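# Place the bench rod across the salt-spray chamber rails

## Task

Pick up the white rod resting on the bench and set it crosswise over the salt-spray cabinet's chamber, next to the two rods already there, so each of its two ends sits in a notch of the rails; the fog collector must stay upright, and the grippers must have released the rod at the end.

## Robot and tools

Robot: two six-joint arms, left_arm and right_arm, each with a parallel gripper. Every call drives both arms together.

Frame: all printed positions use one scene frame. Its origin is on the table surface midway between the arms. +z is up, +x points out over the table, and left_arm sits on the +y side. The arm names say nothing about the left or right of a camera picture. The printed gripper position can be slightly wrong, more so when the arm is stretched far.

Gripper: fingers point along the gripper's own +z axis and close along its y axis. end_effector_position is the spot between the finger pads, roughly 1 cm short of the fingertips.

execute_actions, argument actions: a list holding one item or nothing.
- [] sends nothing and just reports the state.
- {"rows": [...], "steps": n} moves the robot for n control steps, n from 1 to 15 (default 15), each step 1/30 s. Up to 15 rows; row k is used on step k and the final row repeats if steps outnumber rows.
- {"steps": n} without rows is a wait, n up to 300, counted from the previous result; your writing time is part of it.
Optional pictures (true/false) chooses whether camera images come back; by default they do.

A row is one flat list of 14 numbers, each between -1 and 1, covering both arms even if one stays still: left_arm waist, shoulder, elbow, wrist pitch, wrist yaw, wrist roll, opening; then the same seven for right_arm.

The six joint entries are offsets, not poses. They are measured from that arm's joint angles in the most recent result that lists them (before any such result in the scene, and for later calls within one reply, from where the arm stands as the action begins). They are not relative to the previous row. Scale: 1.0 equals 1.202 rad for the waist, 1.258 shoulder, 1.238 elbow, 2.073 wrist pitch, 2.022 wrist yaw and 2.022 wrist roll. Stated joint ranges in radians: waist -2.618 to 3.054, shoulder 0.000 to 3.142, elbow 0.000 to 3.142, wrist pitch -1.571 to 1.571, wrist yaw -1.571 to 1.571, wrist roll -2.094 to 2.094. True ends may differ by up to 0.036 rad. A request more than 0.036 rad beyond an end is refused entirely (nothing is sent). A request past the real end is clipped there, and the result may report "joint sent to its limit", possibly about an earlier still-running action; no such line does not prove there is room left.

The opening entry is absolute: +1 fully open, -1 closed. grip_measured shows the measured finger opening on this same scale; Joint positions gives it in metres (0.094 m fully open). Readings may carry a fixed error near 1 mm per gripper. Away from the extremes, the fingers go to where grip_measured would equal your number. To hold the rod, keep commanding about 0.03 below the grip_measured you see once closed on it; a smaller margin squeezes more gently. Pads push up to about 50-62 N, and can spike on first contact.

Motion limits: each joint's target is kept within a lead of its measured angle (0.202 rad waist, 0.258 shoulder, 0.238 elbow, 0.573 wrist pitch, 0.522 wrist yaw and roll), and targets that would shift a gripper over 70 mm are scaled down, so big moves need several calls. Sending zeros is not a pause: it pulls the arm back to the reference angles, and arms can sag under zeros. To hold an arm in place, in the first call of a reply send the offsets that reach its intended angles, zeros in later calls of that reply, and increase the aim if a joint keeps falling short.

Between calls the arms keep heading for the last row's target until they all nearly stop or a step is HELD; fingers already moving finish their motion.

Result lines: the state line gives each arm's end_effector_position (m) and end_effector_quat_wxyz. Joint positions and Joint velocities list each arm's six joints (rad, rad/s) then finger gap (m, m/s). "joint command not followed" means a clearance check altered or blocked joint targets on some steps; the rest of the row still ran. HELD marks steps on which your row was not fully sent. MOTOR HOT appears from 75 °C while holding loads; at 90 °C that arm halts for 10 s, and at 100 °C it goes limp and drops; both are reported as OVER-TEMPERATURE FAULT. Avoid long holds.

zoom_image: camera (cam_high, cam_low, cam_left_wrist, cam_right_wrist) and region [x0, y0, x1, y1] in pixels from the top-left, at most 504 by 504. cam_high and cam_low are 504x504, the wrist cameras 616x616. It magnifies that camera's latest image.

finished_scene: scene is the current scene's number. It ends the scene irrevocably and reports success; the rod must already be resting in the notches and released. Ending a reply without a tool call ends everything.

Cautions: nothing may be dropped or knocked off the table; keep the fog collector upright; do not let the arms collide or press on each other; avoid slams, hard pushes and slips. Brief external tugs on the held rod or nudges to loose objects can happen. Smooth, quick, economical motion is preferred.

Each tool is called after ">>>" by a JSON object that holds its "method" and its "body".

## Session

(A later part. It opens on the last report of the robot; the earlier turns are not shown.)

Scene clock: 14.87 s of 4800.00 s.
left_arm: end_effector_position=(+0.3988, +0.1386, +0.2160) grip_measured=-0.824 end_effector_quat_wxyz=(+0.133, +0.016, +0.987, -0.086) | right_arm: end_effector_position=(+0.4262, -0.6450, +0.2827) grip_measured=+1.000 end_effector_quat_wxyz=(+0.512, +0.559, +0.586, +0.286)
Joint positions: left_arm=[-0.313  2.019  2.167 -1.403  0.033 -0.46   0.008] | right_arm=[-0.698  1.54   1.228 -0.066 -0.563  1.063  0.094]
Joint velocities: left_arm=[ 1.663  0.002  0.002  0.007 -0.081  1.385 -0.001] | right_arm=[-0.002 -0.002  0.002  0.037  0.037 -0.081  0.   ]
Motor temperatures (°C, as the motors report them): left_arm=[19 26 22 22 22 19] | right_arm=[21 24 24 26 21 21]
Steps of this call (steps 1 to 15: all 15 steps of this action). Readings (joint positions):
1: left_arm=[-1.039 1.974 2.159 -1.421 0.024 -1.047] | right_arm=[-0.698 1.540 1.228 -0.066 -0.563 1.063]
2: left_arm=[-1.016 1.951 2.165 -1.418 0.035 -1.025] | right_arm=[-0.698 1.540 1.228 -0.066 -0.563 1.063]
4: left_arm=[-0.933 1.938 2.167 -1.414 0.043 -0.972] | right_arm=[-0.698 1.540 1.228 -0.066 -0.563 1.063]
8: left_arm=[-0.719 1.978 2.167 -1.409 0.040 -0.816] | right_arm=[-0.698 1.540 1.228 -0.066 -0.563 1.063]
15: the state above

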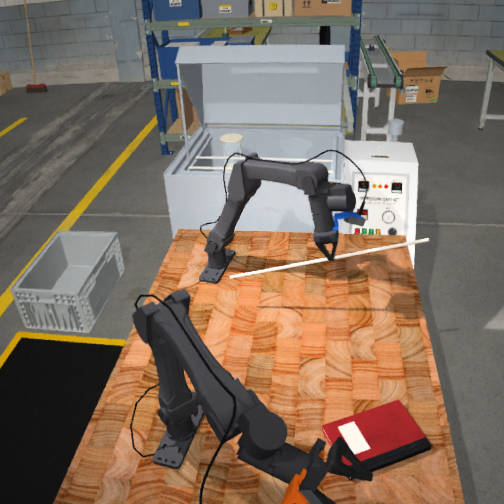

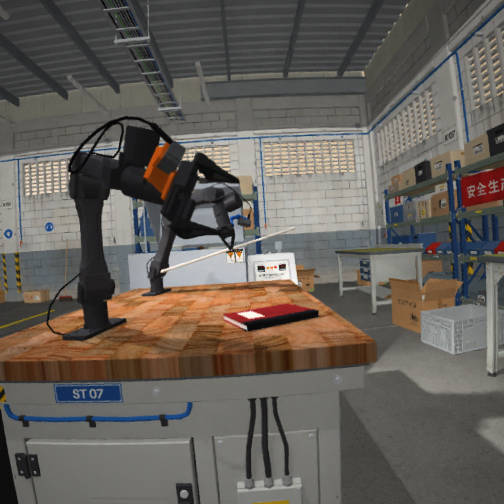

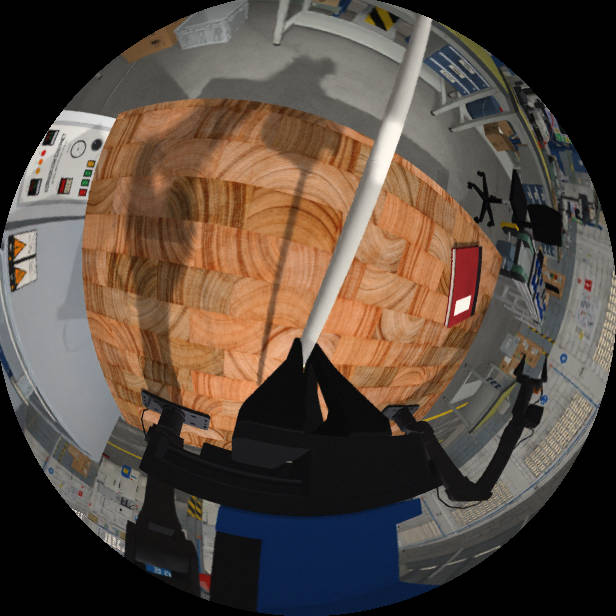

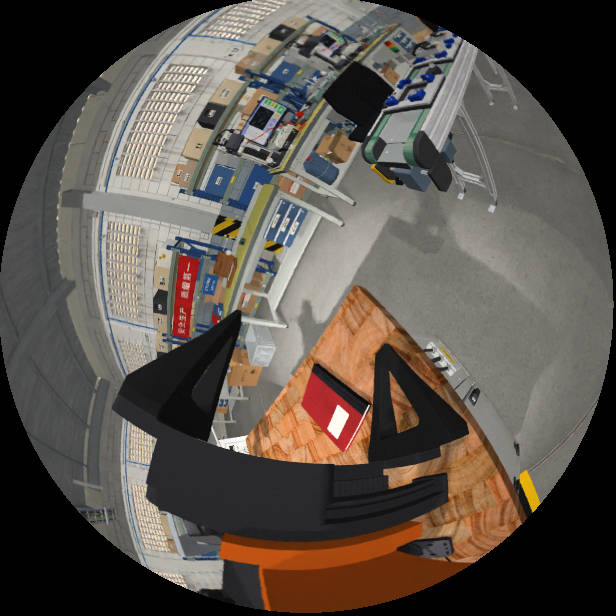

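>>> {"method": "execute_actions", "body": {"actions": [{"rows":[[0.09,0,0,0,0,0.87,-0.86,0,0,0,0,0,0,1]],"steps":15}], "pictures": false}}

>>> {"method": "execute_actions", "body": {"actions": [{"steps":15}], "pictures": false}}

>>> {"method": "execute_actions", "body": {"actions": [{"rows":[[0,-0.44,-0.21,0,0,0,-0.86,0,0,0,0,0,0,1]],"steps":15}], "pictures": false}}

>>> {"method": "execute_actions", "body": {"actions": [{"steps":10}]}}

Scene clock: 16.33 s of 4800.00 s.
left_arm: end_effector_position=(+0.4184, +0.1820, +0.2156) grip_measured=-0.822 end_effector_quat_wxyz=(+0.150, +0.669, +0.727, +0.043) | right_arm: end_effector_position=(+0.4262, -0.6450, +0.2827) grip_measured=+1.000 end_effector_quat_wxyz=(+0.512, +0.559, +0.586, +0.286)
Joint positions: left_arm=[-0.209  2.019  2.167 -1.407  0.024  1.099  0.008] | right_arm=[-0.698  1.54   1.228 -0.066 -0.563  1.063  0.094]
Joint velocities: left_arm=[-0.002 -0.027  0.007 -0.037 -0.022  1.326 -0.001] | right_arm=[-0.007  0.007 -0.002  0.037  0.007 -0.037  0.   ]
Motor temperatures (°C, as the motors report them): left_arm=[19 26 22 23 22 19] | right_arm=[21 24 24 26 21 21]
Steps of this call (steps 1 to 29: the robot went on to your last target; steps 30 to 44: all 15 steps of this action). Readings (joint positions):
30: left_arm=[-0.210 2.019 2.167 -1.407 0.018 -0.181] | right_arm=[-0.698 1.540 1.228 -0.066 -0.563 1.063]
31: left_arm=[-0.209 2.019 2.167 -1.407 0.020 -0.084] | right_arm=[-0.698 1.540 1.228 -0.066 -0.563 1.063]
33: left_arm=[-0.209 2.019 2.167 -1.407 0.022 0.119] | right_arm=[-0.698 1.540 1.228 -0.066 -0.563 1.063]
37: left_arm=[-0.209 2.019 2.167 -1.407 0.024 0.516] | right_arm=[-0.698 1.540 1.228 -0.066 -0.563 1.063]
44: the state above

Scene clock: 16.83 s of 4800.00 s.
left_arm: end_effector_position=(+0.4184, +0.1820, +0.2156) grip_measured=-0.822 end_effector_quat_wxyz=(+0.145, +0.734, +0.661, +0.057) | right_arm: end_effector_position=(+0.4262, -0.6450, +0.2827) grip_measured=+1.000 end_effector_quat_wxyz=(+0.512, +0.559, +0.586, +0.286)
Joint positions: left_arm=[-0.209  2.019  2.167 -1.407  0.024  1.287  0.008] | right_arm=[-0.698  1.54   1.228 -0.066 -0.563  1.063  0.094]
Joint velocities: left_arm=[ 0.007  0.002 -0.007 -0.007  0.037  0.037  0.001] | right_arm=[-0.002  0.002 -0.007 -0.007 -0.051 -0.007  0.   ]
Motor temperatures (°C, as the motors report them): left_arm=[19 26 22 23 22 19] | right_arm=[21 24 24 26 21 21]
Steps of this call (steps 1 to 15: the robot went on to your last target). Readings (joint positions):
1: left_arm=[-0.209 2.019 2.167 -1.407 0.024 1.139] | right_arm=[-0.698 1.540 1.228 -0.066 -0.563 1.063]
2: left_arm=[-0.209 2.019 2.167 -1.407 0.024 1.170] | right_arm=[-0.698 1.540 1.228 -0.066 -0.563 1.063]
4: left_arm=[-0.209 2.019 2.167 -1.407 0.024 1.215] | right_arm=[-0.698 1.540 1.228 -0.066 -0.563 1.063]
8: left_arm=[-0.209 2.019 2.167 -1.407 0.024 1.262] | right_arm=[-0.698 1.540 1.228 -0.066 -0.563 1.063]
15: the state above

Scene clock: 17.33 s of 4800.00 s.
left_arm: end_effector_position=(+0.3039, +0.2292, +0.3516) grip_measured=-0.822 end_effector_quat_wxyz=(+0.295, +0.704, +0.633, +0.132) | right_arm: end_effector_position=(+0.4262, -0.6450, +0.2827) grip_measured=+1.000 end_effector_quat_wxyz=(+0.512, +0.559, +0.586, +0.286)
Joint positions: left_arm=[-0.209  1.421  1.914 -1.405  0.02   1.287  0.008] | right_arm=[-0.698  1.54   1.228 -0.066 -0.563  1.063  0.094]
Joint velocities: left_arm=[-0.007  0.198  0.012  0.022  0.051 -0.037  0.   ] | right_arm=[0.012 0.002 0.002 0.007 0.037 0.037 0.   ]
Motor temperatures (°C, as the motors report them): left_arm=[19 26 22 23 22 19] | right_arm=[21 24 24 26 21 21]
Steps of this call (steps 1 to 15: all 15 steps of this action). Readings (joint positions):
1: left_arm=[-0.209 1.982 2.111 -1.372 0.024 1.287] | right_arm=[-0.698 1.540 1.228 -0.066 -0.563 1.063]
2: left_arm=[-0.209 1.927 2.025 -1.356 0.023 1.287] | right_arm=[-0.698 1.540 1.228 -0.066 -0.563 1.063]
4: left_arm=[-0.209 1.820 1.931 -1.395 0.022 1.287] | right_arm=[-0.698 1.540 1.228 -0.066 -0.563 1.063]
8: left_arm=[-0.209 1.610 1.909 -1.405 0.019 1.287] | right_arm=[-0.698 1.540 1.228 -0.066 -0.563 1.063]
15: the state above

Scene clock: 17.67 s of 4800.00 s.
left_arm: end_effector_position=(+0.3133, +0.2254, +0.3377) grip_measured=-0.822 end_effector_quat_wxyz=(+0.275, +0.709, +0.637, +0.123) | right_arm: end_effector_position=(+0.4262, -0.6450, +0.2827) grip_measured=+1.000 end_effector_quat_wxyz=(+0.512, +0.559, +0.586, +0.286)
Joint positions: left_arm=[-0.209  1.467  1.914 -1.406  0.02   1.287  0.008] | right_arm=[-0.698  1.54   1.228 -0.066 -0.563  1.063  0.094]
Joint velocities: left_arm=[-0.007  0.002  0.002  0.007  0.066  0.007  0.   ] | right_arm=[ 0.007 -0.002 -0.007  0.007 -0.022 -0.022  0.   ]
Motor temperatures (°C, as the motors report them): left_arm=[19 26 22 23 22 19] | right_arm=[21 24 24 26 21 21]
Steps of this call (steps 1 to 10: the robot went on to your last target). Readings (joint positions):
1: left_arm=[-0.209 1.429 1.914 -1.406 0.020 1.287] | right_arm=[-0.698 1.540 1.228 -0.066 -0.563 1.063]
2: left_arm=[-0.209 1.439 1.914 -1.406 0.020 1.287] | right_arm=[-0.698 1.540 1.228 -0.066 -0.563 1.063]
4: left_arm=[-0.209 1.455 1.914 -1.406 0.020 1.287] | right_arm=[-0.698 1.540 1.228 -0.066 -0.563 1.063]
8: left_arm=[-0.209 1.467 1.914 -1.406 0.020 1.287] | right_arm=[-0.698 1.540 1.228 -0.066 -0.563 1.063]
10: the state above

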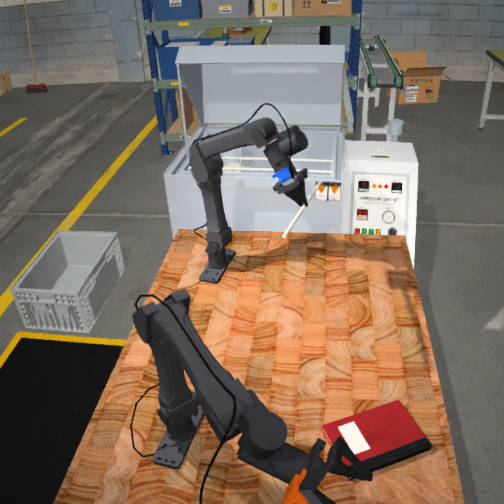

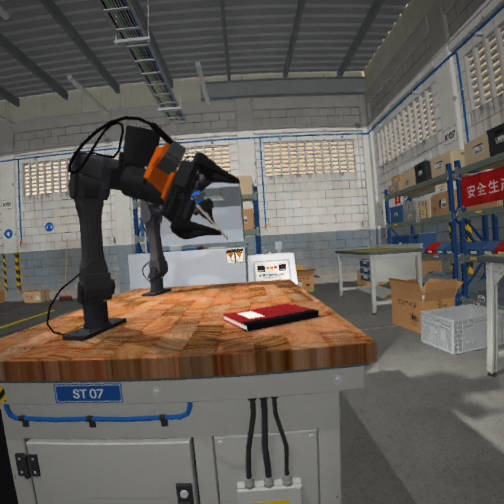

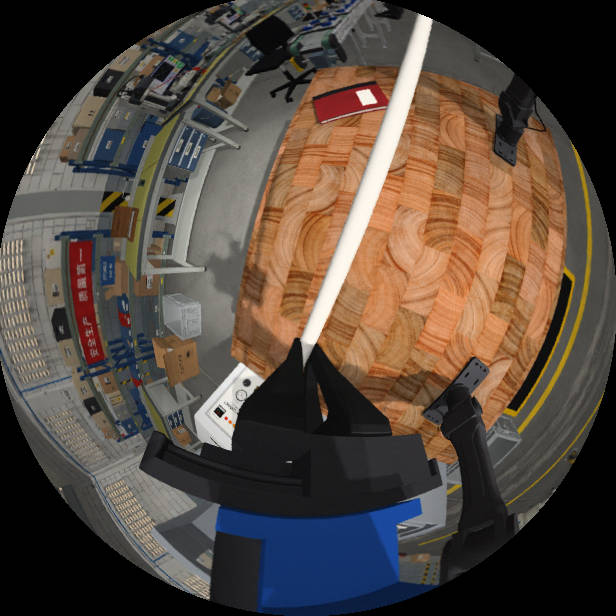

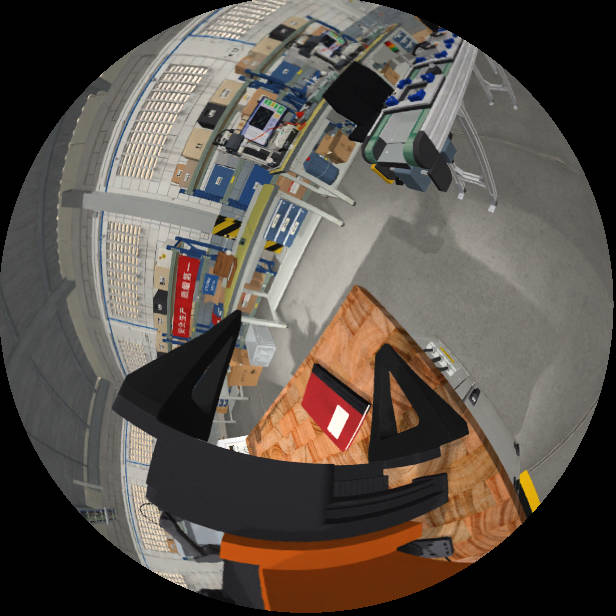

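>>> {"method": "execute_actions", "body": {"actions": [{"rows":[[0.7,-0.05,0,-0.07,-0.085,0,-0.86,0,0,0,0,0,0,1]],"steps":15}], "pictures": false}}

>>> {"method": "execute_actions", "body": {"actions": [{"steps":8}], "pictures": false}}

>>> {"method": "execute_actions", "body": {"actions": [{"rows":[[0.64,0,0,0,0,0,-0.86,0,0,0,0,0,0,1]],"steps":15}], "pictures": false}}

>>> {"method": "execute_actions", "body": {"actions": [{"steps":12}]}}

>>> {"method": "zoom_image", "body": {"camera": "cam_high", "region": [150,70,370,230]}}

Scene clock: 18.93 s of 4800.00 s.
left_arm: end_effector_position=(+0.2738, +0.4959, +0.3274) grip_measured=-0.823 end_effector_quat_wxyz=(+0.126, +0.389, +0.884, +0.227) | right_arm: end_effector_position=(+0.4262, -0.6450, +0.2827) grip_measured=+1.000 end_effector_quat_wxyz=(+0.512, +0.559, +0.586, +0.286)
Joint positions: left_arm=[ 0.606  1.445  1.904 -1.515 -0.108  1.289  0.008] | right_arm=[-0.698  1.54   1.228 -0.066 -0.563  1.063  0.094]
Joint velocities: left_arm=[ 1.17  -0.164 -0.002 -0.125 -0.755 -0.022 -0.002] | right_arm=[-0.022  0.012  0.002 -0.007 -0.007 -0.007  0.   ]
Motor temperatures (°C, as the motors report them): left_arm=[19 26 22 23 22 19] | right_arm=[21 24 24 26 21 21]
Steps of this call (steps 1 to 23: the robot went on to your last target; steps 24 to 38: all 15 steps of this action). Readings (joint positions):
24: left_arm=[-0.191 1.467 1.914 -1.413 0.032 1.288] | right_arm=[-0.698 1.540 1.228 -0.066 -0.563 1.063]
25: left_arm=[-0.151 1.467 1.914 -1.425 0.032 1.289] | right_arm=[-0.698 1.540 1.228 -0.066 -0.563 1.063]
27: left_arm=[-0.047 1.467 1.912 -1.445 0.026 1.289] | right_arm=[-0.698 1.540 1.228 -0.066 -0.563 1.063]
31: left_arm=[0.175 1.467 1.905 -1.482 0.016 1.289] | right_arm=[-0.698 1.540 1.228 -0.066 -0.563 1.063]
38: the state above

Scene clock: 19.20 s of 4800.00 s.
left_arm: end_effector_position=(+0.2553, +0.5070, +0.3313) grip_measured=-0.823 end_effector_quat_wxyz=(+0.105, +0.368, +0.892, +0.240) | right_arm: end_effector_position=(+0.4262, -0.6450, +0.2827) grip_measured=+1.000 end_effector_quat_wxyz=(+0.512, +0.559, +0.586, +0.286)
Joint positions: left_arm=[ 0.641  1.423  1.904 -1.542 -0.15   1.289  0.008] | right_arm=[-0.698  1.54   1.228 -0.066 -0.563  1.063  0.094]
Joint velocities: left_arm=[-0.017  0.007  0.007 -0.007 -0.081 -0.007  0.001] | right_arm=[-0.007  0.002 -0.002 -0.022 -0.037 -0.037  0.   ]
Motor temperatures (°C, as the motors report them): left_arm=[19 26 22 23 22 19] | right_arm=[21 24 24 26 21 21]
Steps of this call (steps 1 to 8: the robot went on to your last target). Readings (joint positions):
1: left_arm=[0.633 1.440 1.904 -1.519 -0.127 1.289] | right_arm=[-0.698 1.540 1.228 -0.066 -0.563 1.063]
2: left_arm=[0.641 1.435 1.904 -1.525 -0.140 1.289] | right_arm=[-0.698 1.540 1.228 -0.066 -0.563 1.063]
4: left_arm=[0.641 1.426 1.904 -1.534 -0.148 1.289] | right_arm=[-0.698 1.540 1.228 -0.066 -0.563 1.063]
8: the state above

Scene clock: 19.70 s of 4800.00 s.
left_arm: end_effector_position=(+0.0735, +0.6374, +0.3324) grip_measured=-0.824 end_effector_quat_wxyz=(-0.001, +0.004, +0.964, +0.267) | right_arm: end_effector_position=(+0.4262, -0.6450, +0.2827) grip_measured=+1.000 end_effector_quat_wxyz=(+0.512, +0.559, +0.586, +0.286)
Joint positions: left_arm=[ 1.415  1.423  1.904 -1.536 -0.168  1.292  0.008] | right_arm=[-0.698  1.54   1.228 -0.066 -0.563  1.063  0.094]
Joint velocities: left_arm=[-0.007 -0.002 -0.002  0.022  0.168 -0.081 -0.   ] | right_arm=[-0.007 -0.002 -0.002 -0.037  0.051 -0.051  0.   ]
Motor temperatures (°C, as the motors report them): left_arm=[19 26 22 23 22 19] | right_arm=[21 24 24 26 21 21]
Steps of this call (steps 1 to 15: all 15 steps of this action). Readings (joint positions):
1: left_arm=[0.670 1.423 1.904 -1.542 -0.132 1.291] | right_arm=[-0.698 1.540 1.228 -0.066 -0.563 1.063]
2: left_arm=[0.729 1.423 1.904 -1.541 -0.122 1.293] | right_arm=[-0.698 1.540 1.228 -0.066 -0.563 1.063]
4: left_arm=[0.876 1.423 1.904 -1.538 -0.127 1.293] | right_arm=[-0.698 1.540 1.228 -0.066 -0.563 1.063]
8: left_arm=[1.177 1.423 1.904 -1.536 -0.140 1.293] | right_arm=[-0.698 1.540 1.228 -0.066 -0.563 1.063]
15: the state above

Scene clock: 20.10 s of 4800.00 s.
left_arm: end_effector_position=(+0.0753, +0.6369, +0.3321) grip_measured=-0.824 end_effector_quat_wxyz=(+0.004, +0.005, +0.964, +0.265) | right_arm: end_effector_position=(+0.4262, -0.6450, +0.2827) grip_measured=+1.000 end_effector_quat_wxyz=(+0.512, +0.559, +0.586, +0.286)
Joint positions: left_arm=[ 1.415  1.423  1.904 -1.536 -0.158  1.292  0.008] | right_arm=[-0.698  1.54   1.228 -0.066 -0.563  1.063  0.094]
Joint velocities: left_arm=[-0.007  0.012 -0.022  0.007 -0.022 -0.081 -0.001] | right_arm=[ 0.007 -0.002  0.007 -0.007 -0.095 -0.037  0.   ]
Motor temperatures (°C, as the motors report them): left_arm=[19 26 22 23 22 19] | right_arm=[21 24 24 26 21 21]
Steps of this call (steps 1 to 12: the robot went on to your last target). Readings (joint positions):
1: left_arm=[1.415 1.423 1.904 -1.536 -0.165 1.292] | right_arm=[-0.698 1.540 1.228 -0.066 -0.563 1.063]
2: left_arm=[1.415 1.423 1.904 -1.536 -0.163 1.292] | right_arm=[-0.698 1.540 1.228 -0.066 -0.563 1.063]
4: left_arm=[1.415 1.423 1.904 -1.536 -0.162 1.292] | right_arm=[-0.698 1.540 1.228 -0.066 -0.563 1.063]
8: left_arm=[1.415 1.423 1.904 -1.536 -0.159 1.292] | right_arm=[-0.698 1.540 1.228 -0.066 -0.563 1.063]
12: the state above

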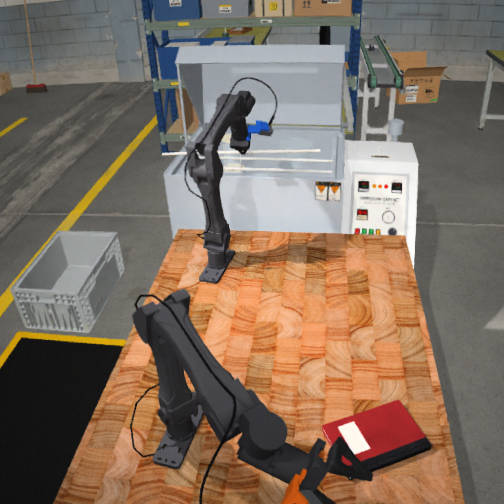

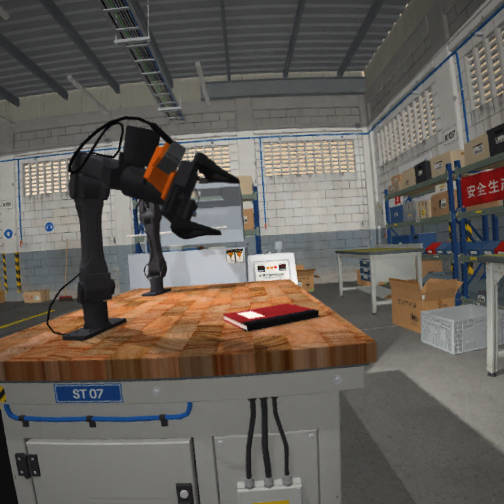

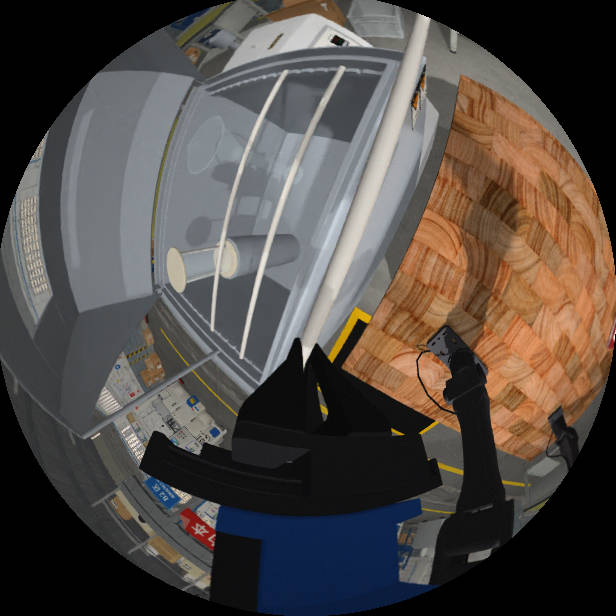

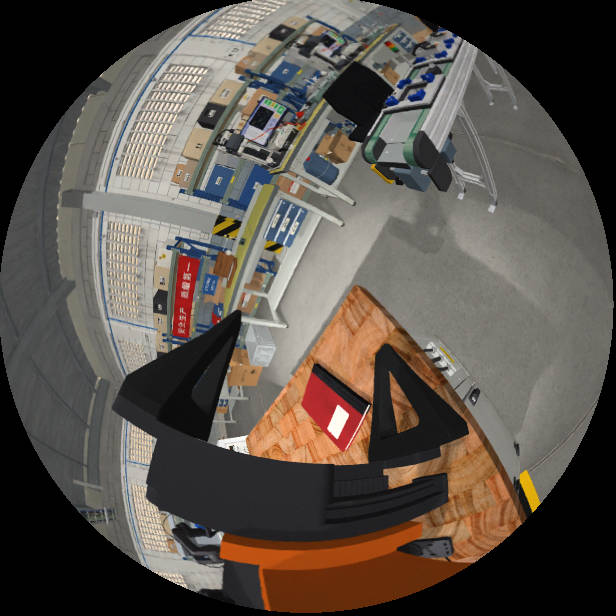

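Region (150, 70, 370, 230) of cam_high's 504x504 image, scaled by 2.291, with more detail than that image has; it fills the top 367 rows of this view, and the rest is white.

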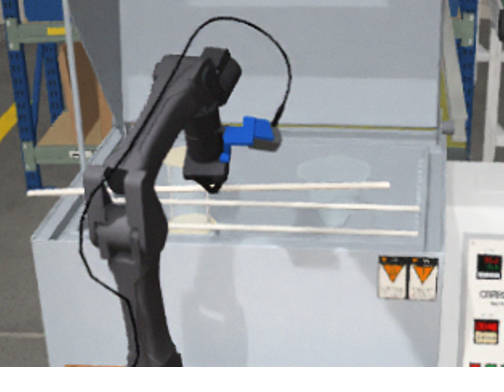

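>>> {"method": "execute_actions", "body": {"actions": [{"rows":[[-0.02,0.03,0,0.02,0,0,-0.86,0,0,0,0,0,0,1],[-0.02,0.05,0,0.03,0,0,-0.86,0,0,0,0,0,0,1],[-0.02,0.07,0,0.04,0,0,-0.86,0,0,0,0,0,0,1],[-0.02,0.09,0,0.05,0,0,-0.86,0,0,0,0,0,0,1],[-0.02,0.11,0,0.06,0,0,-0.86,0,0,0,0,0,0,1],[-0.02,0.13,0,0.07,0,0,-0.86,0,0,0,0,0,0,1],[-0.02,0.15,0,0.08,0.01,0,-0.86,0,0,0,0,0,0,1],[-0.02,0.17,0,0.09,0.01,0,-0.86,0,0,0,0,0,0,1],[-0.02,0.19,0,0.1,0.01,0,-0.86,0,0,0,0,0,0,1],[-0.02,0.21,-0.01,0.11,0.01,0,-0.86,0,0,0,0,0,0,1],[-0.02,0.23,-0.02,0.12,0.01,0,-0.86,0,0,0,0,0,0,1],[-0.02,0.255,-0.03,0.13,0.012,0,-0.86,0,0,0,0,0,0,1]],"steps":15}], "pictures": false}}

>>> {"method": "execute_actions", "body": {"actions": [{"steps":12}]}}

>>> {"method": "zoom_image", "body": {"camera": "cam_high", "region": [160,110,360,200]}}

Scene clock: 25.00 s of 4800.00 s.
left_arm: end_effector_position=(+0.1165, +0.7332, +0.2385) grip_measured=-0.824 end_effector_quat_wxyz=(-0.010, +0.019, +0.979, +0.202) | right_arm: end_effector_position=(+0.4262, -0.6450, +0.2827) grip_measured=+1.000 end_effector_quat_wxyz=(+0.512, +0.559, +0.586, +0.286)
Joint positions: left_arm=[ 1.401  1.754  1.875 -1.309 -0.146  1.292  0.008] | right_arm=[-0.698  1.54   1.228 -0.066 -0.563  1.063  0.094]
Joint velocities: left_arm=[-0.007  0.398 -0.208  0.271  0.081 -0.037 -0.001] | right_arm=[ 0.002 -0.002 -0.017 -0.037 -0.081 -0.037  0.   ]
Motor temperatures (°C, as the motors report them): left_arm=[19 25 22 23 22 19] | right_arm=[21 24 24 26 21 21]
Steps of this call (steps 1 to 30: the robot went on to your last target; steps 31 to 90: nothing new was sent; then 1.40 s passed at rest; steps 91 to 105: all 15 steps of this action). Readings (joint positions):
91: left_arm=[1.413 1.425 1.904 -1.535 -0.158 1.292] | right_arm=[-0.698 1.540 1.228 -0.066 -0.563 1.063]
92: left_arm=[1.410 1.431 1.904 -1.531 -0.158 1.292] | right_arm=[-0.698 1.540 1.228 -0.066 -0.563 1.063]
94: left_arm=[1.403 1.457 1.904 -1.512 -0.158 1.292] | right_arm=[-0.698 1.540 1.228 -0.066 -0.563 1.063]
98: left_arm=[1.401 1.568 1.904 -1.444 -0.155 1.292] | right_arm=[-0.698 1.540 1.228 -0.066 -0.563 1.063]
105: the state above

Scene clock: 25.40 s of 4800.00 s.
left_arm: end_effector_position=(+0.1189, +0.7388, +0.2329) grip_measured=-0.824 end_effector_quat_wxyz=(-0.008, +0.019, +0.979, +0.204) | right_arm: end_effector_position=(+0.4262, -0.6450, +0.2827) grip_measured=+1.000 end_effector_quat_wxyz=(+0.512, +0.559, +0.586, +0.286)
Joint positions: left_arm=[ 1.401  1.766  1.864 -1.282 -0.144  1.292  0.008] | right_arm=[-0.698  1.54   1.228 -0.066 -0.563  1.063  0.094]
Joint velocities: left_arm=[ 0.007  0.022  0.007 -0.022  0.037 -0.081 -0.001] | right_arm=[-0.002 -0.007  0.002  0.022 -0.022 -0.051  0.   ]
Motor temperatures (°C, as the motors report them): left_arm=[19 25 22 23 22 19] | right_arm=[21 24 24 26 21 21]
Steps of this call (steps 1 to 12: the robot went on to your last target). Readings (joint positions):
1: left_arm=[1.401 1.765 1.869 -1.303 -0.145 1.292] | right_arm=[-0.698 1.540 1.228 -0.066 -0.563 1.063]
2: left_arm=[1.401 1.770 1.865 -1.299 -0.145 1.292] | right_arm=[-0.698 1.540 1.228 -0.066 -0.563 1.063]
4: left_arm=[1.401 1.770 1.864 -1.294 -0.145 1.292] | right_arm=[-0.698 1.540 1.228 -0.066 -0.563 1.063]
8: left_arm=[1.401 1.766 1.864 -1.285 -0.144 1.292] | right_arm=[-0.698 1.540 1.228 -0.066 -0.563 1.063]
12: the state above

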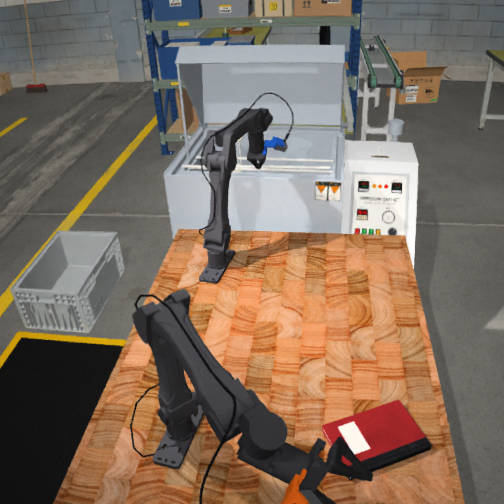

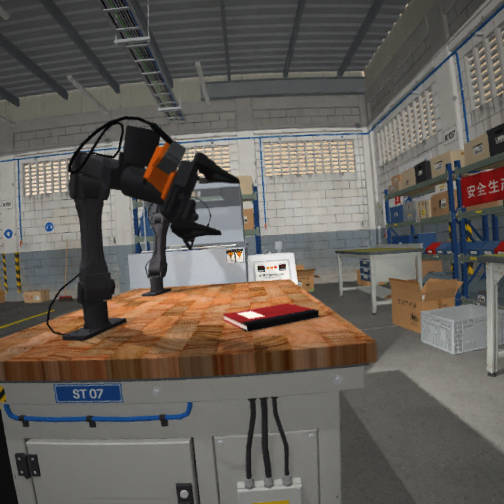

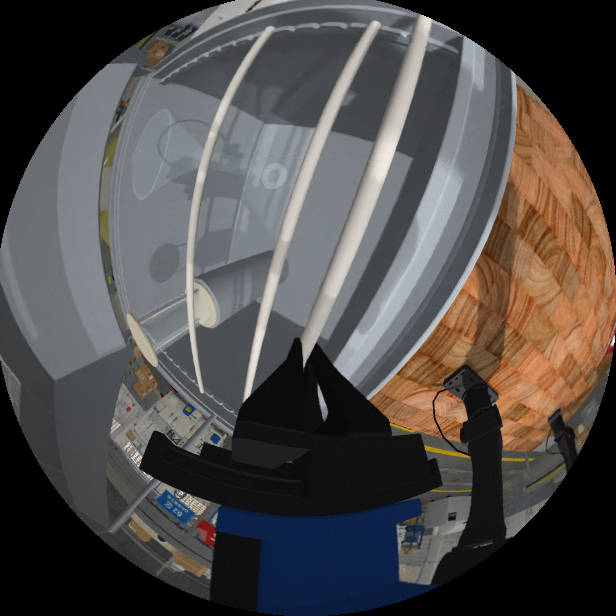

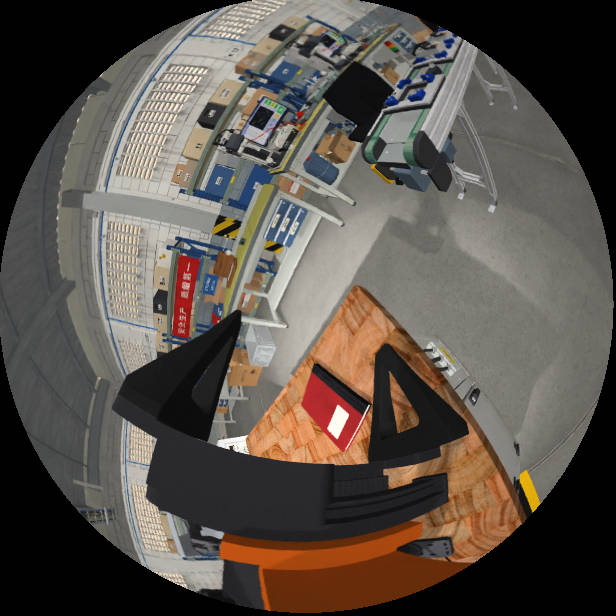

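Region (160, 110, 360, 200) of cam_high's 504x504 image, scaled by 2.520, with more detail than that image has; it fills the top 227 rows of this view, and the rest is white.

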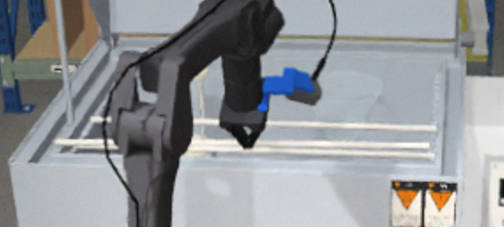

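>>> {"method": "execute_actions", "body": {"actions": [{"rows":[[-0.026,0.035,-0.03,0.028,0,-0.012,-0.86,0,0,0,0,0,0,1]],"steps":15}]}}

>>> {"method": "zoom_image", "body": {"camera": "cam_high", "region": [160,130,360,200]}}

>>> {"method": "zoom_image", "body": {"camera": "cam_left_wrist", "region": [300,0,500,100]}}

Scene clock: 26.77 s of 4800.00 s.
left_arm: end_effector_position=(+0.1298, +0.7449, +0.2100) grip_measured=-0.824 end_effector_quat_wxyz=(-0.013, +0.024, +0.982, +0.189) | right_arm: end_effector_position=(+0.4262, -0.6450, +0.2827) grip_measured=+1.000 end_effector_quat_wxyz=(+0.512, +0.559, +0.586, +0.286)
Joint positions: left_arm=[ 1.378  1.81   1.835 -1.244 -0.15   1.279  0.008] | right_arm=[-0.698  1.54   1.228 -0.066 -0.563  1.063  0.094]
Joint velocities: left_arm=[-0.002 -0.022 -0.017  0.007 -0.007 -0.022 -0.001] | right_arm=[ 0.002  0.007 -0.017  0.022  0.037 -0.037  0.   ]
Motor temperatures (°C, as the motors report them): left_arm=[19 25 22 23 22 19] | right_arm=[21 24 24 26 21 21]
Steps of this call (steps 1 to 26: the robot went on to your last target; steps 27 to 41: all 15 steps of this action). Readings (joint positions):
27: left_arm=[1.399 1.768 1.861 -1.276 -0.145 1.290] | right_arm=[-0.698 1.540 1.228 -0.066 -0.563 1.063]
28: left_arm=[1.395 1.771 1.858 -1.268 -0.146 1.288] | right_arm=[-0.698 1.540 1.228 -0.066 -0.563 1.063]
30: left_arm=[1.385 1.784 1.851 -1.255 -0.146 1.285] | right_arm=[-0.698 1.540 1.228 -0.066 -0.563 1.063]
34: left_arm=[1.378 1.807 1.838 -1.245 -0.150 1.280] | right_arm=[-0.698 1.540 1.228 -0.066 -0.563 1.063]
41: the state above

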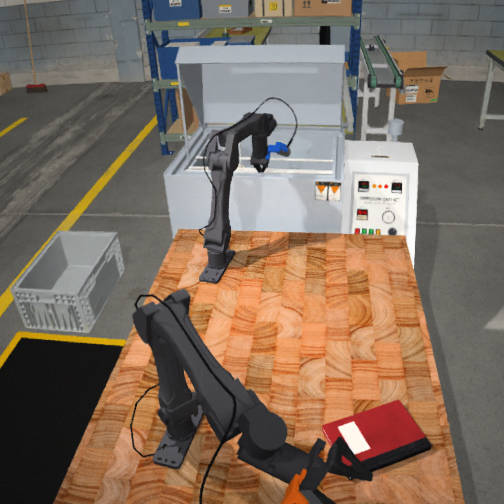

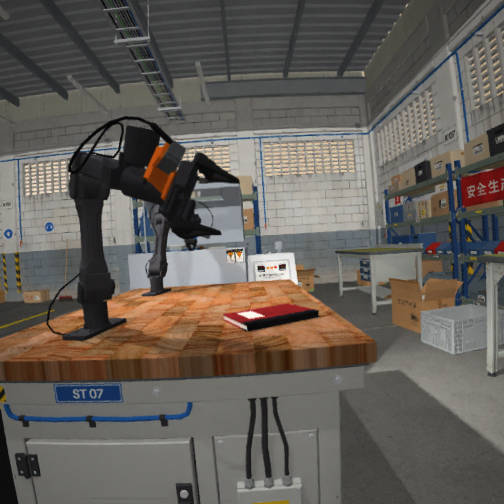

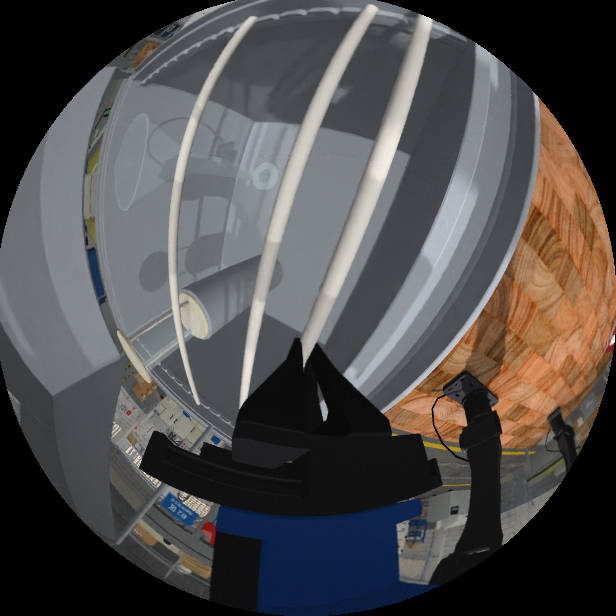

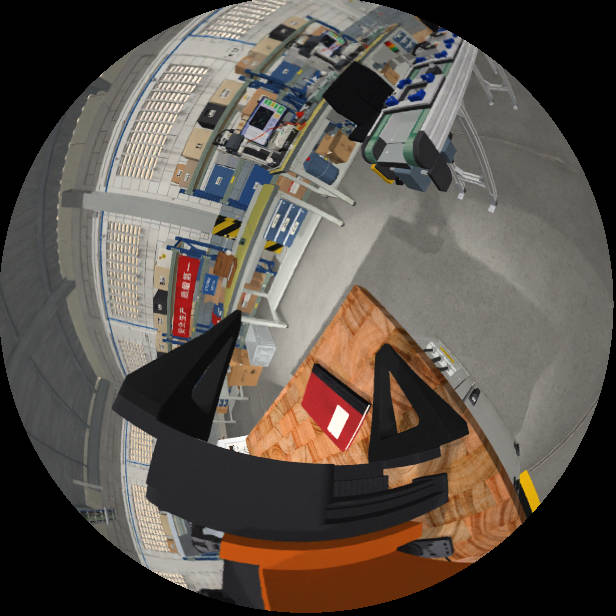

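Region (160, 130, 360, 200) of cam_high's 504x504 image, scaled by 2.520, with more detail than that image has; it fills the top 176 rows of this view, and the rest is white.

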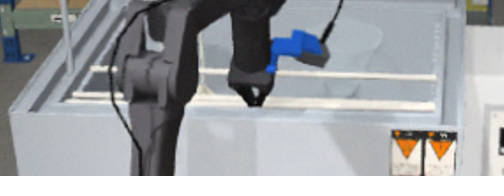

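Region (300, 0, 500, 100) of cam_left_wrist's 616x616 image, scaled by 2.520, with more detail than that image has.

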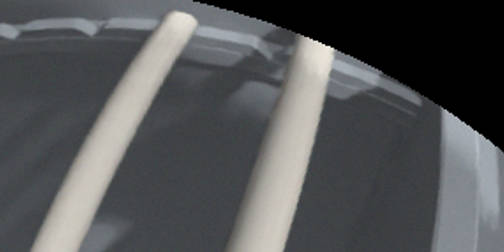

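>>> {"method": "execute_actions", "body": {"actions": [{"rows":[[0,0,-0.022,0.031,0,0,-0.86,0,0,0,0,0,0,1]],"steps":15}]}}

>>> {"method": "zoom_image", "body": {"camera": "cam_high", "region": [170,140,270,190]}}

>>> {"method": "zoom_image", "body": {"camera": "cam_high", "region": [260,140,360,190]}}

>>> {"method": "zoom_image", "body": {"camera": "cam_left_wrist", "region": [300,0,500,100]}}

Scene clock: 28.13 s of 4800.00 s.
left_arm: end_effector_position=(+0.1302, +0.7506, +0.2087) grip_measured=-0.824 end_effector_quat_wxyz=(-0.015, +0.024, +0.979, +0.200) | right_arm: end_effector_position=(+0.4262, -0.6450, +0.2827) grip_measured=+1.000 end_effector_quat_wxyz=(+0.512, +0.559, +0.586, +0.286)
Joint positions: left_arm=[ 1.378  1.81   1.822 -1.21  -0.159  1.283  0.008] | right_arm=[-0.698  1.54   1.228 -0.066 -0.563  1.063  0.094]
Joint velocities: left_arm=[-0.017  0.007 -0.007  0.066 -0.007 -0.007  0.   ] | right_arm=[ 0.002  0.027 -0.002  0.037  0.022 -0.007  0.   ]
Motor temperatures (°C, as the motors report them): left_arm=[19 25 22 23 22 19] | right_arm=[21 24 24 27 21 21]
Steps of this call (steps 1 to 15: the robot went on to your last target; steps 16 to 26: nothing new was sent; steps 27 to 41: all 15 steps of this action). Readings (joint positions):
27: left_arm=[1.378 1.810 1.833 -1.238 -0.151 1.279] | right_arm=[-0.698 1.540 1.228 -0.066 -0.563 1.063]
28: left_arm=[1.378 1.810 1.830 -1.232 -0.153 1.279] | right_arm=[-0.698 1.540 1.228 -0.066 -0.563 1.063]
30: left_arm=[1.378 1.810 1.824 -1.221 -0.156 1.280] | right_arm=[-0.698 1.540 1.228 -0.066 -0.563 1.063]
34: left_arm=[1.378 1.810 1.822 -1.214 -0.158 1.282] | right_arm=[-0.698 1.540 1.228 -0.066 -0.563 1.063]
41: the state above

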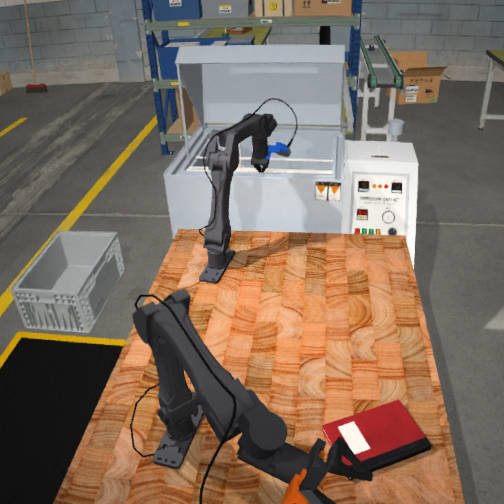

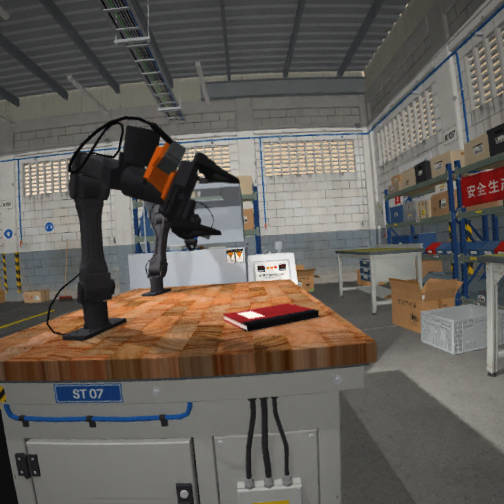

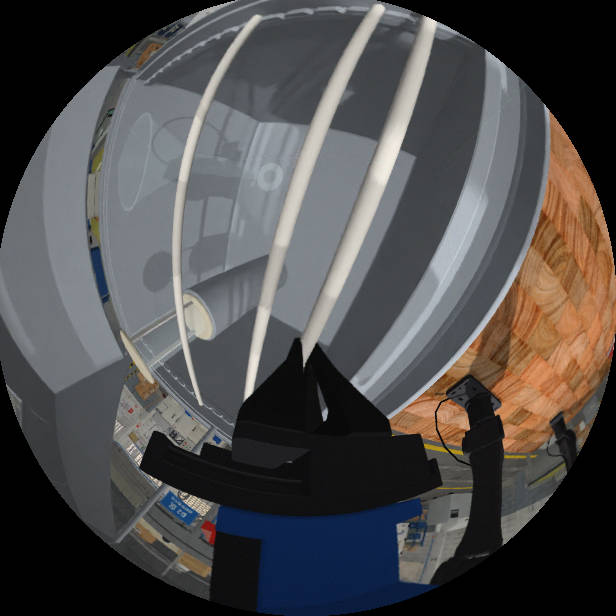

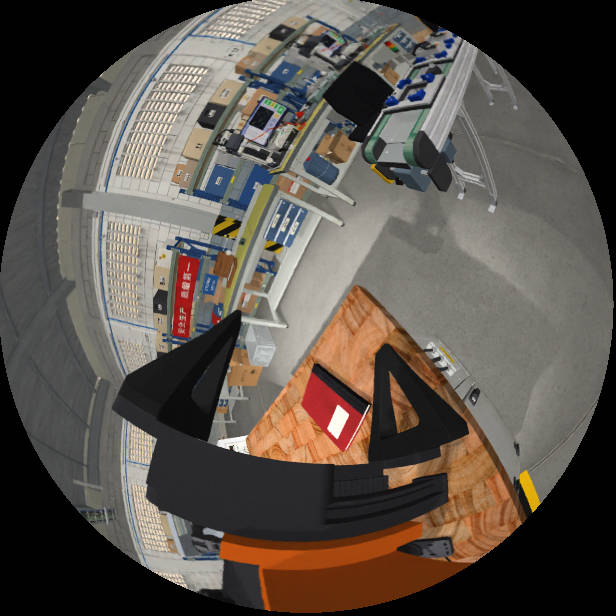

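Region (170, 140, 270, 190) of cam_high's 504x504 image, scaled by 5.040, with more detail than that image has.

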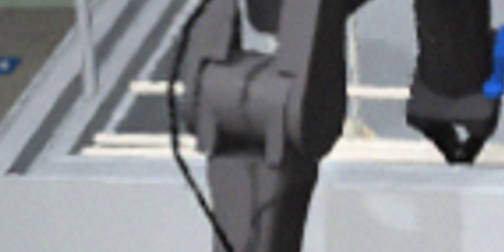

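Region (260, 140, 360, 190) of cam_high's 504x504 image, scaled by 5.040, with more detail than that image has.

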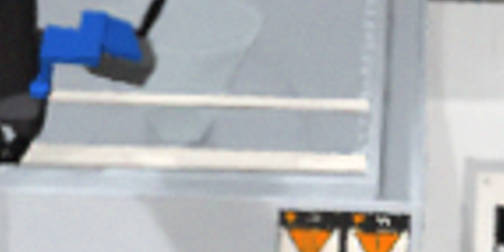

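Region (300, 0, 500, 100) of cam_left_wrist's 616x616 image, scaled by 2.520, with more detail than that image has.

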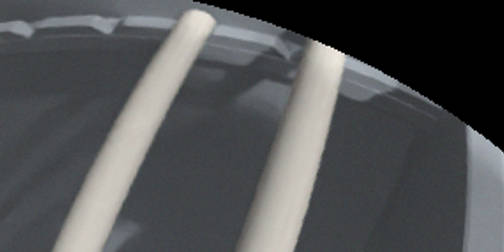

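>>> {"method": "execute_actions", "body": {"actions": [{"rows":[[0,0,0.012,0.025,-0.016,-0.008,-0.86,0,0,0,0,0,0,1]],"steps":15}]}}

>>> {"method": "zoom_image", "body": {"camera": "cam_high", "region": [170,140,270,190]}}

>>> {"method": "zoom_image", "body": {"camera": "cam_high", "region": [260,140,360,190]}}

>>> {"method": "zoom_image", "body": {"camera": "cam_left_wrist", "region": [300,0,500,100]}}

Scene clock: 29.33 s of 4800.00 s.
left_arm: end_effector_position=(+0.1289, +0.7598, +0.2129) grip_measured=-0.824 end_effector_quat_wxyz=(-0.020, +0.018, +0.975, +0.221) | right_arm: end_effector_position=(+0.4262, -0.6450, +0.2827) grip_measured=+1.000 end_effector_quat_wxyz=(+0.512, +0.559, +0.586, +0.286)
Joint positions: left_arm=[ 1.378  1.81   1.822 -1.173 -0.185  1.279  0.008] | right_arm=[-0.698  1.54   1.228 -0.066 -0.563  1.063  0.094]
Joint velocities: left_arm=[ 0.007 -0.007  0.007  0.007 -0.022 -0.066  0.001] | right_arm=[ 0.017 -0.017 -0.002  0.037 -0.066 -0.066  0.   ]
Motor temperatures (°C, as the motors report them): left_arm=[19 25 22 23 22 19] | right_arm=[21 24 24 27 21 21]
Steps of this call (steps 1 to 15: the robot went on to your last target; steps 16 to 21: nothing new was sent; steps 22 to 36: all 15 steps of this action). Readings (joint positions):
22: left_arm=[1.378 1.810 1.822 -1.206 -0.163 1.283] | right_arm=[-0.698 1.540 1.228 -0.066 -0.563 1.063]
23: left_arm=[1.378 1.810 1.822 -1.200 -0.167 1.282] | right_arm=[-0.698 1.540 1.228 -0.066 -0.563 1.063]
25: left_arm=[1.378 1.810 1.822 -1.189 -0.177 1.281] | right_arm=[-0.698 1.540 1.228 -0.066 -0.563 1.063]
29: left_arm=[1.378 1.810 1.822 -1.178 -0.182 1.279] | right_arm=[-0.698 1.540 1.228 -0.066 -0.563 1.063]
36: the state above

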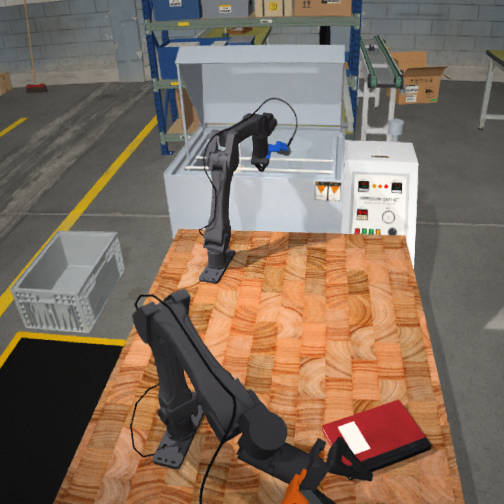

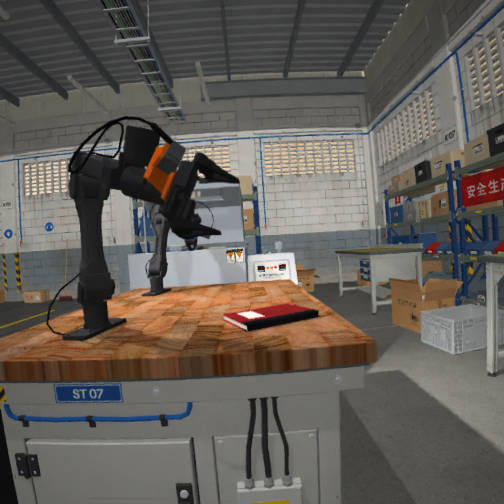

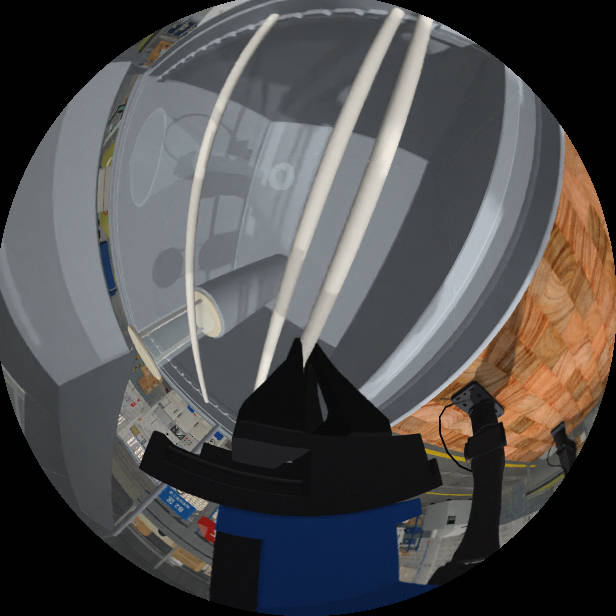

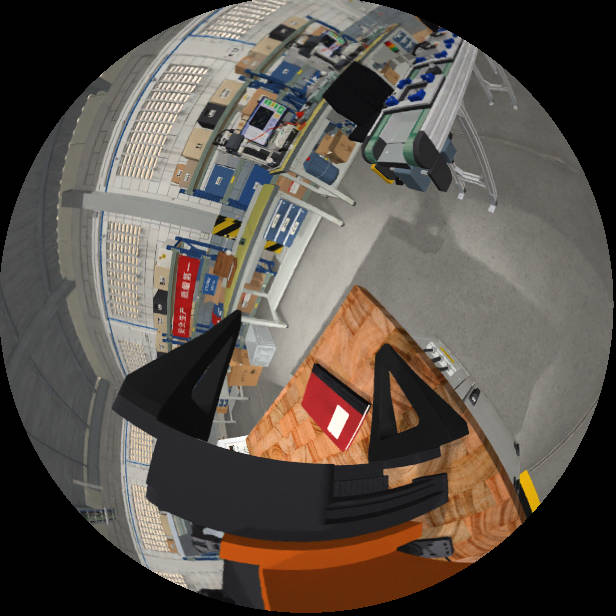

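Region (170, 140, 270, 190) of cam_high's 504x504 image, scaled by 5.040, with more detail than that image has.

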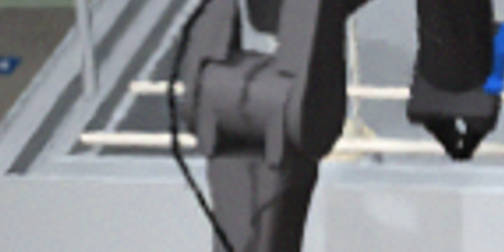

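Region (260, 140, 360, 190) of cam_high's 504x504 image, scaled by 5.040, with more detail than that image has.

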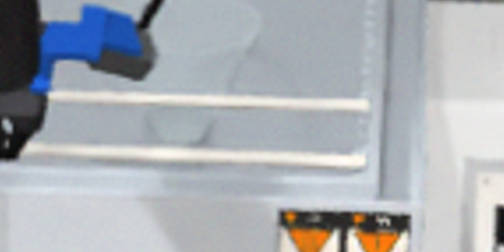

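Region (300, 0, 500, 100) of cam_left_wrist's 616x616 image, scaled by 2.520, with more detail than that image has.

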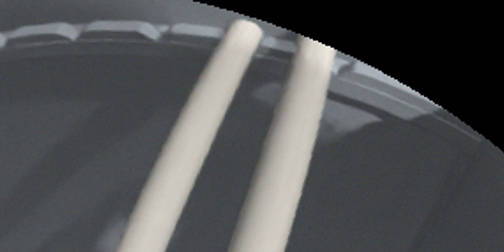

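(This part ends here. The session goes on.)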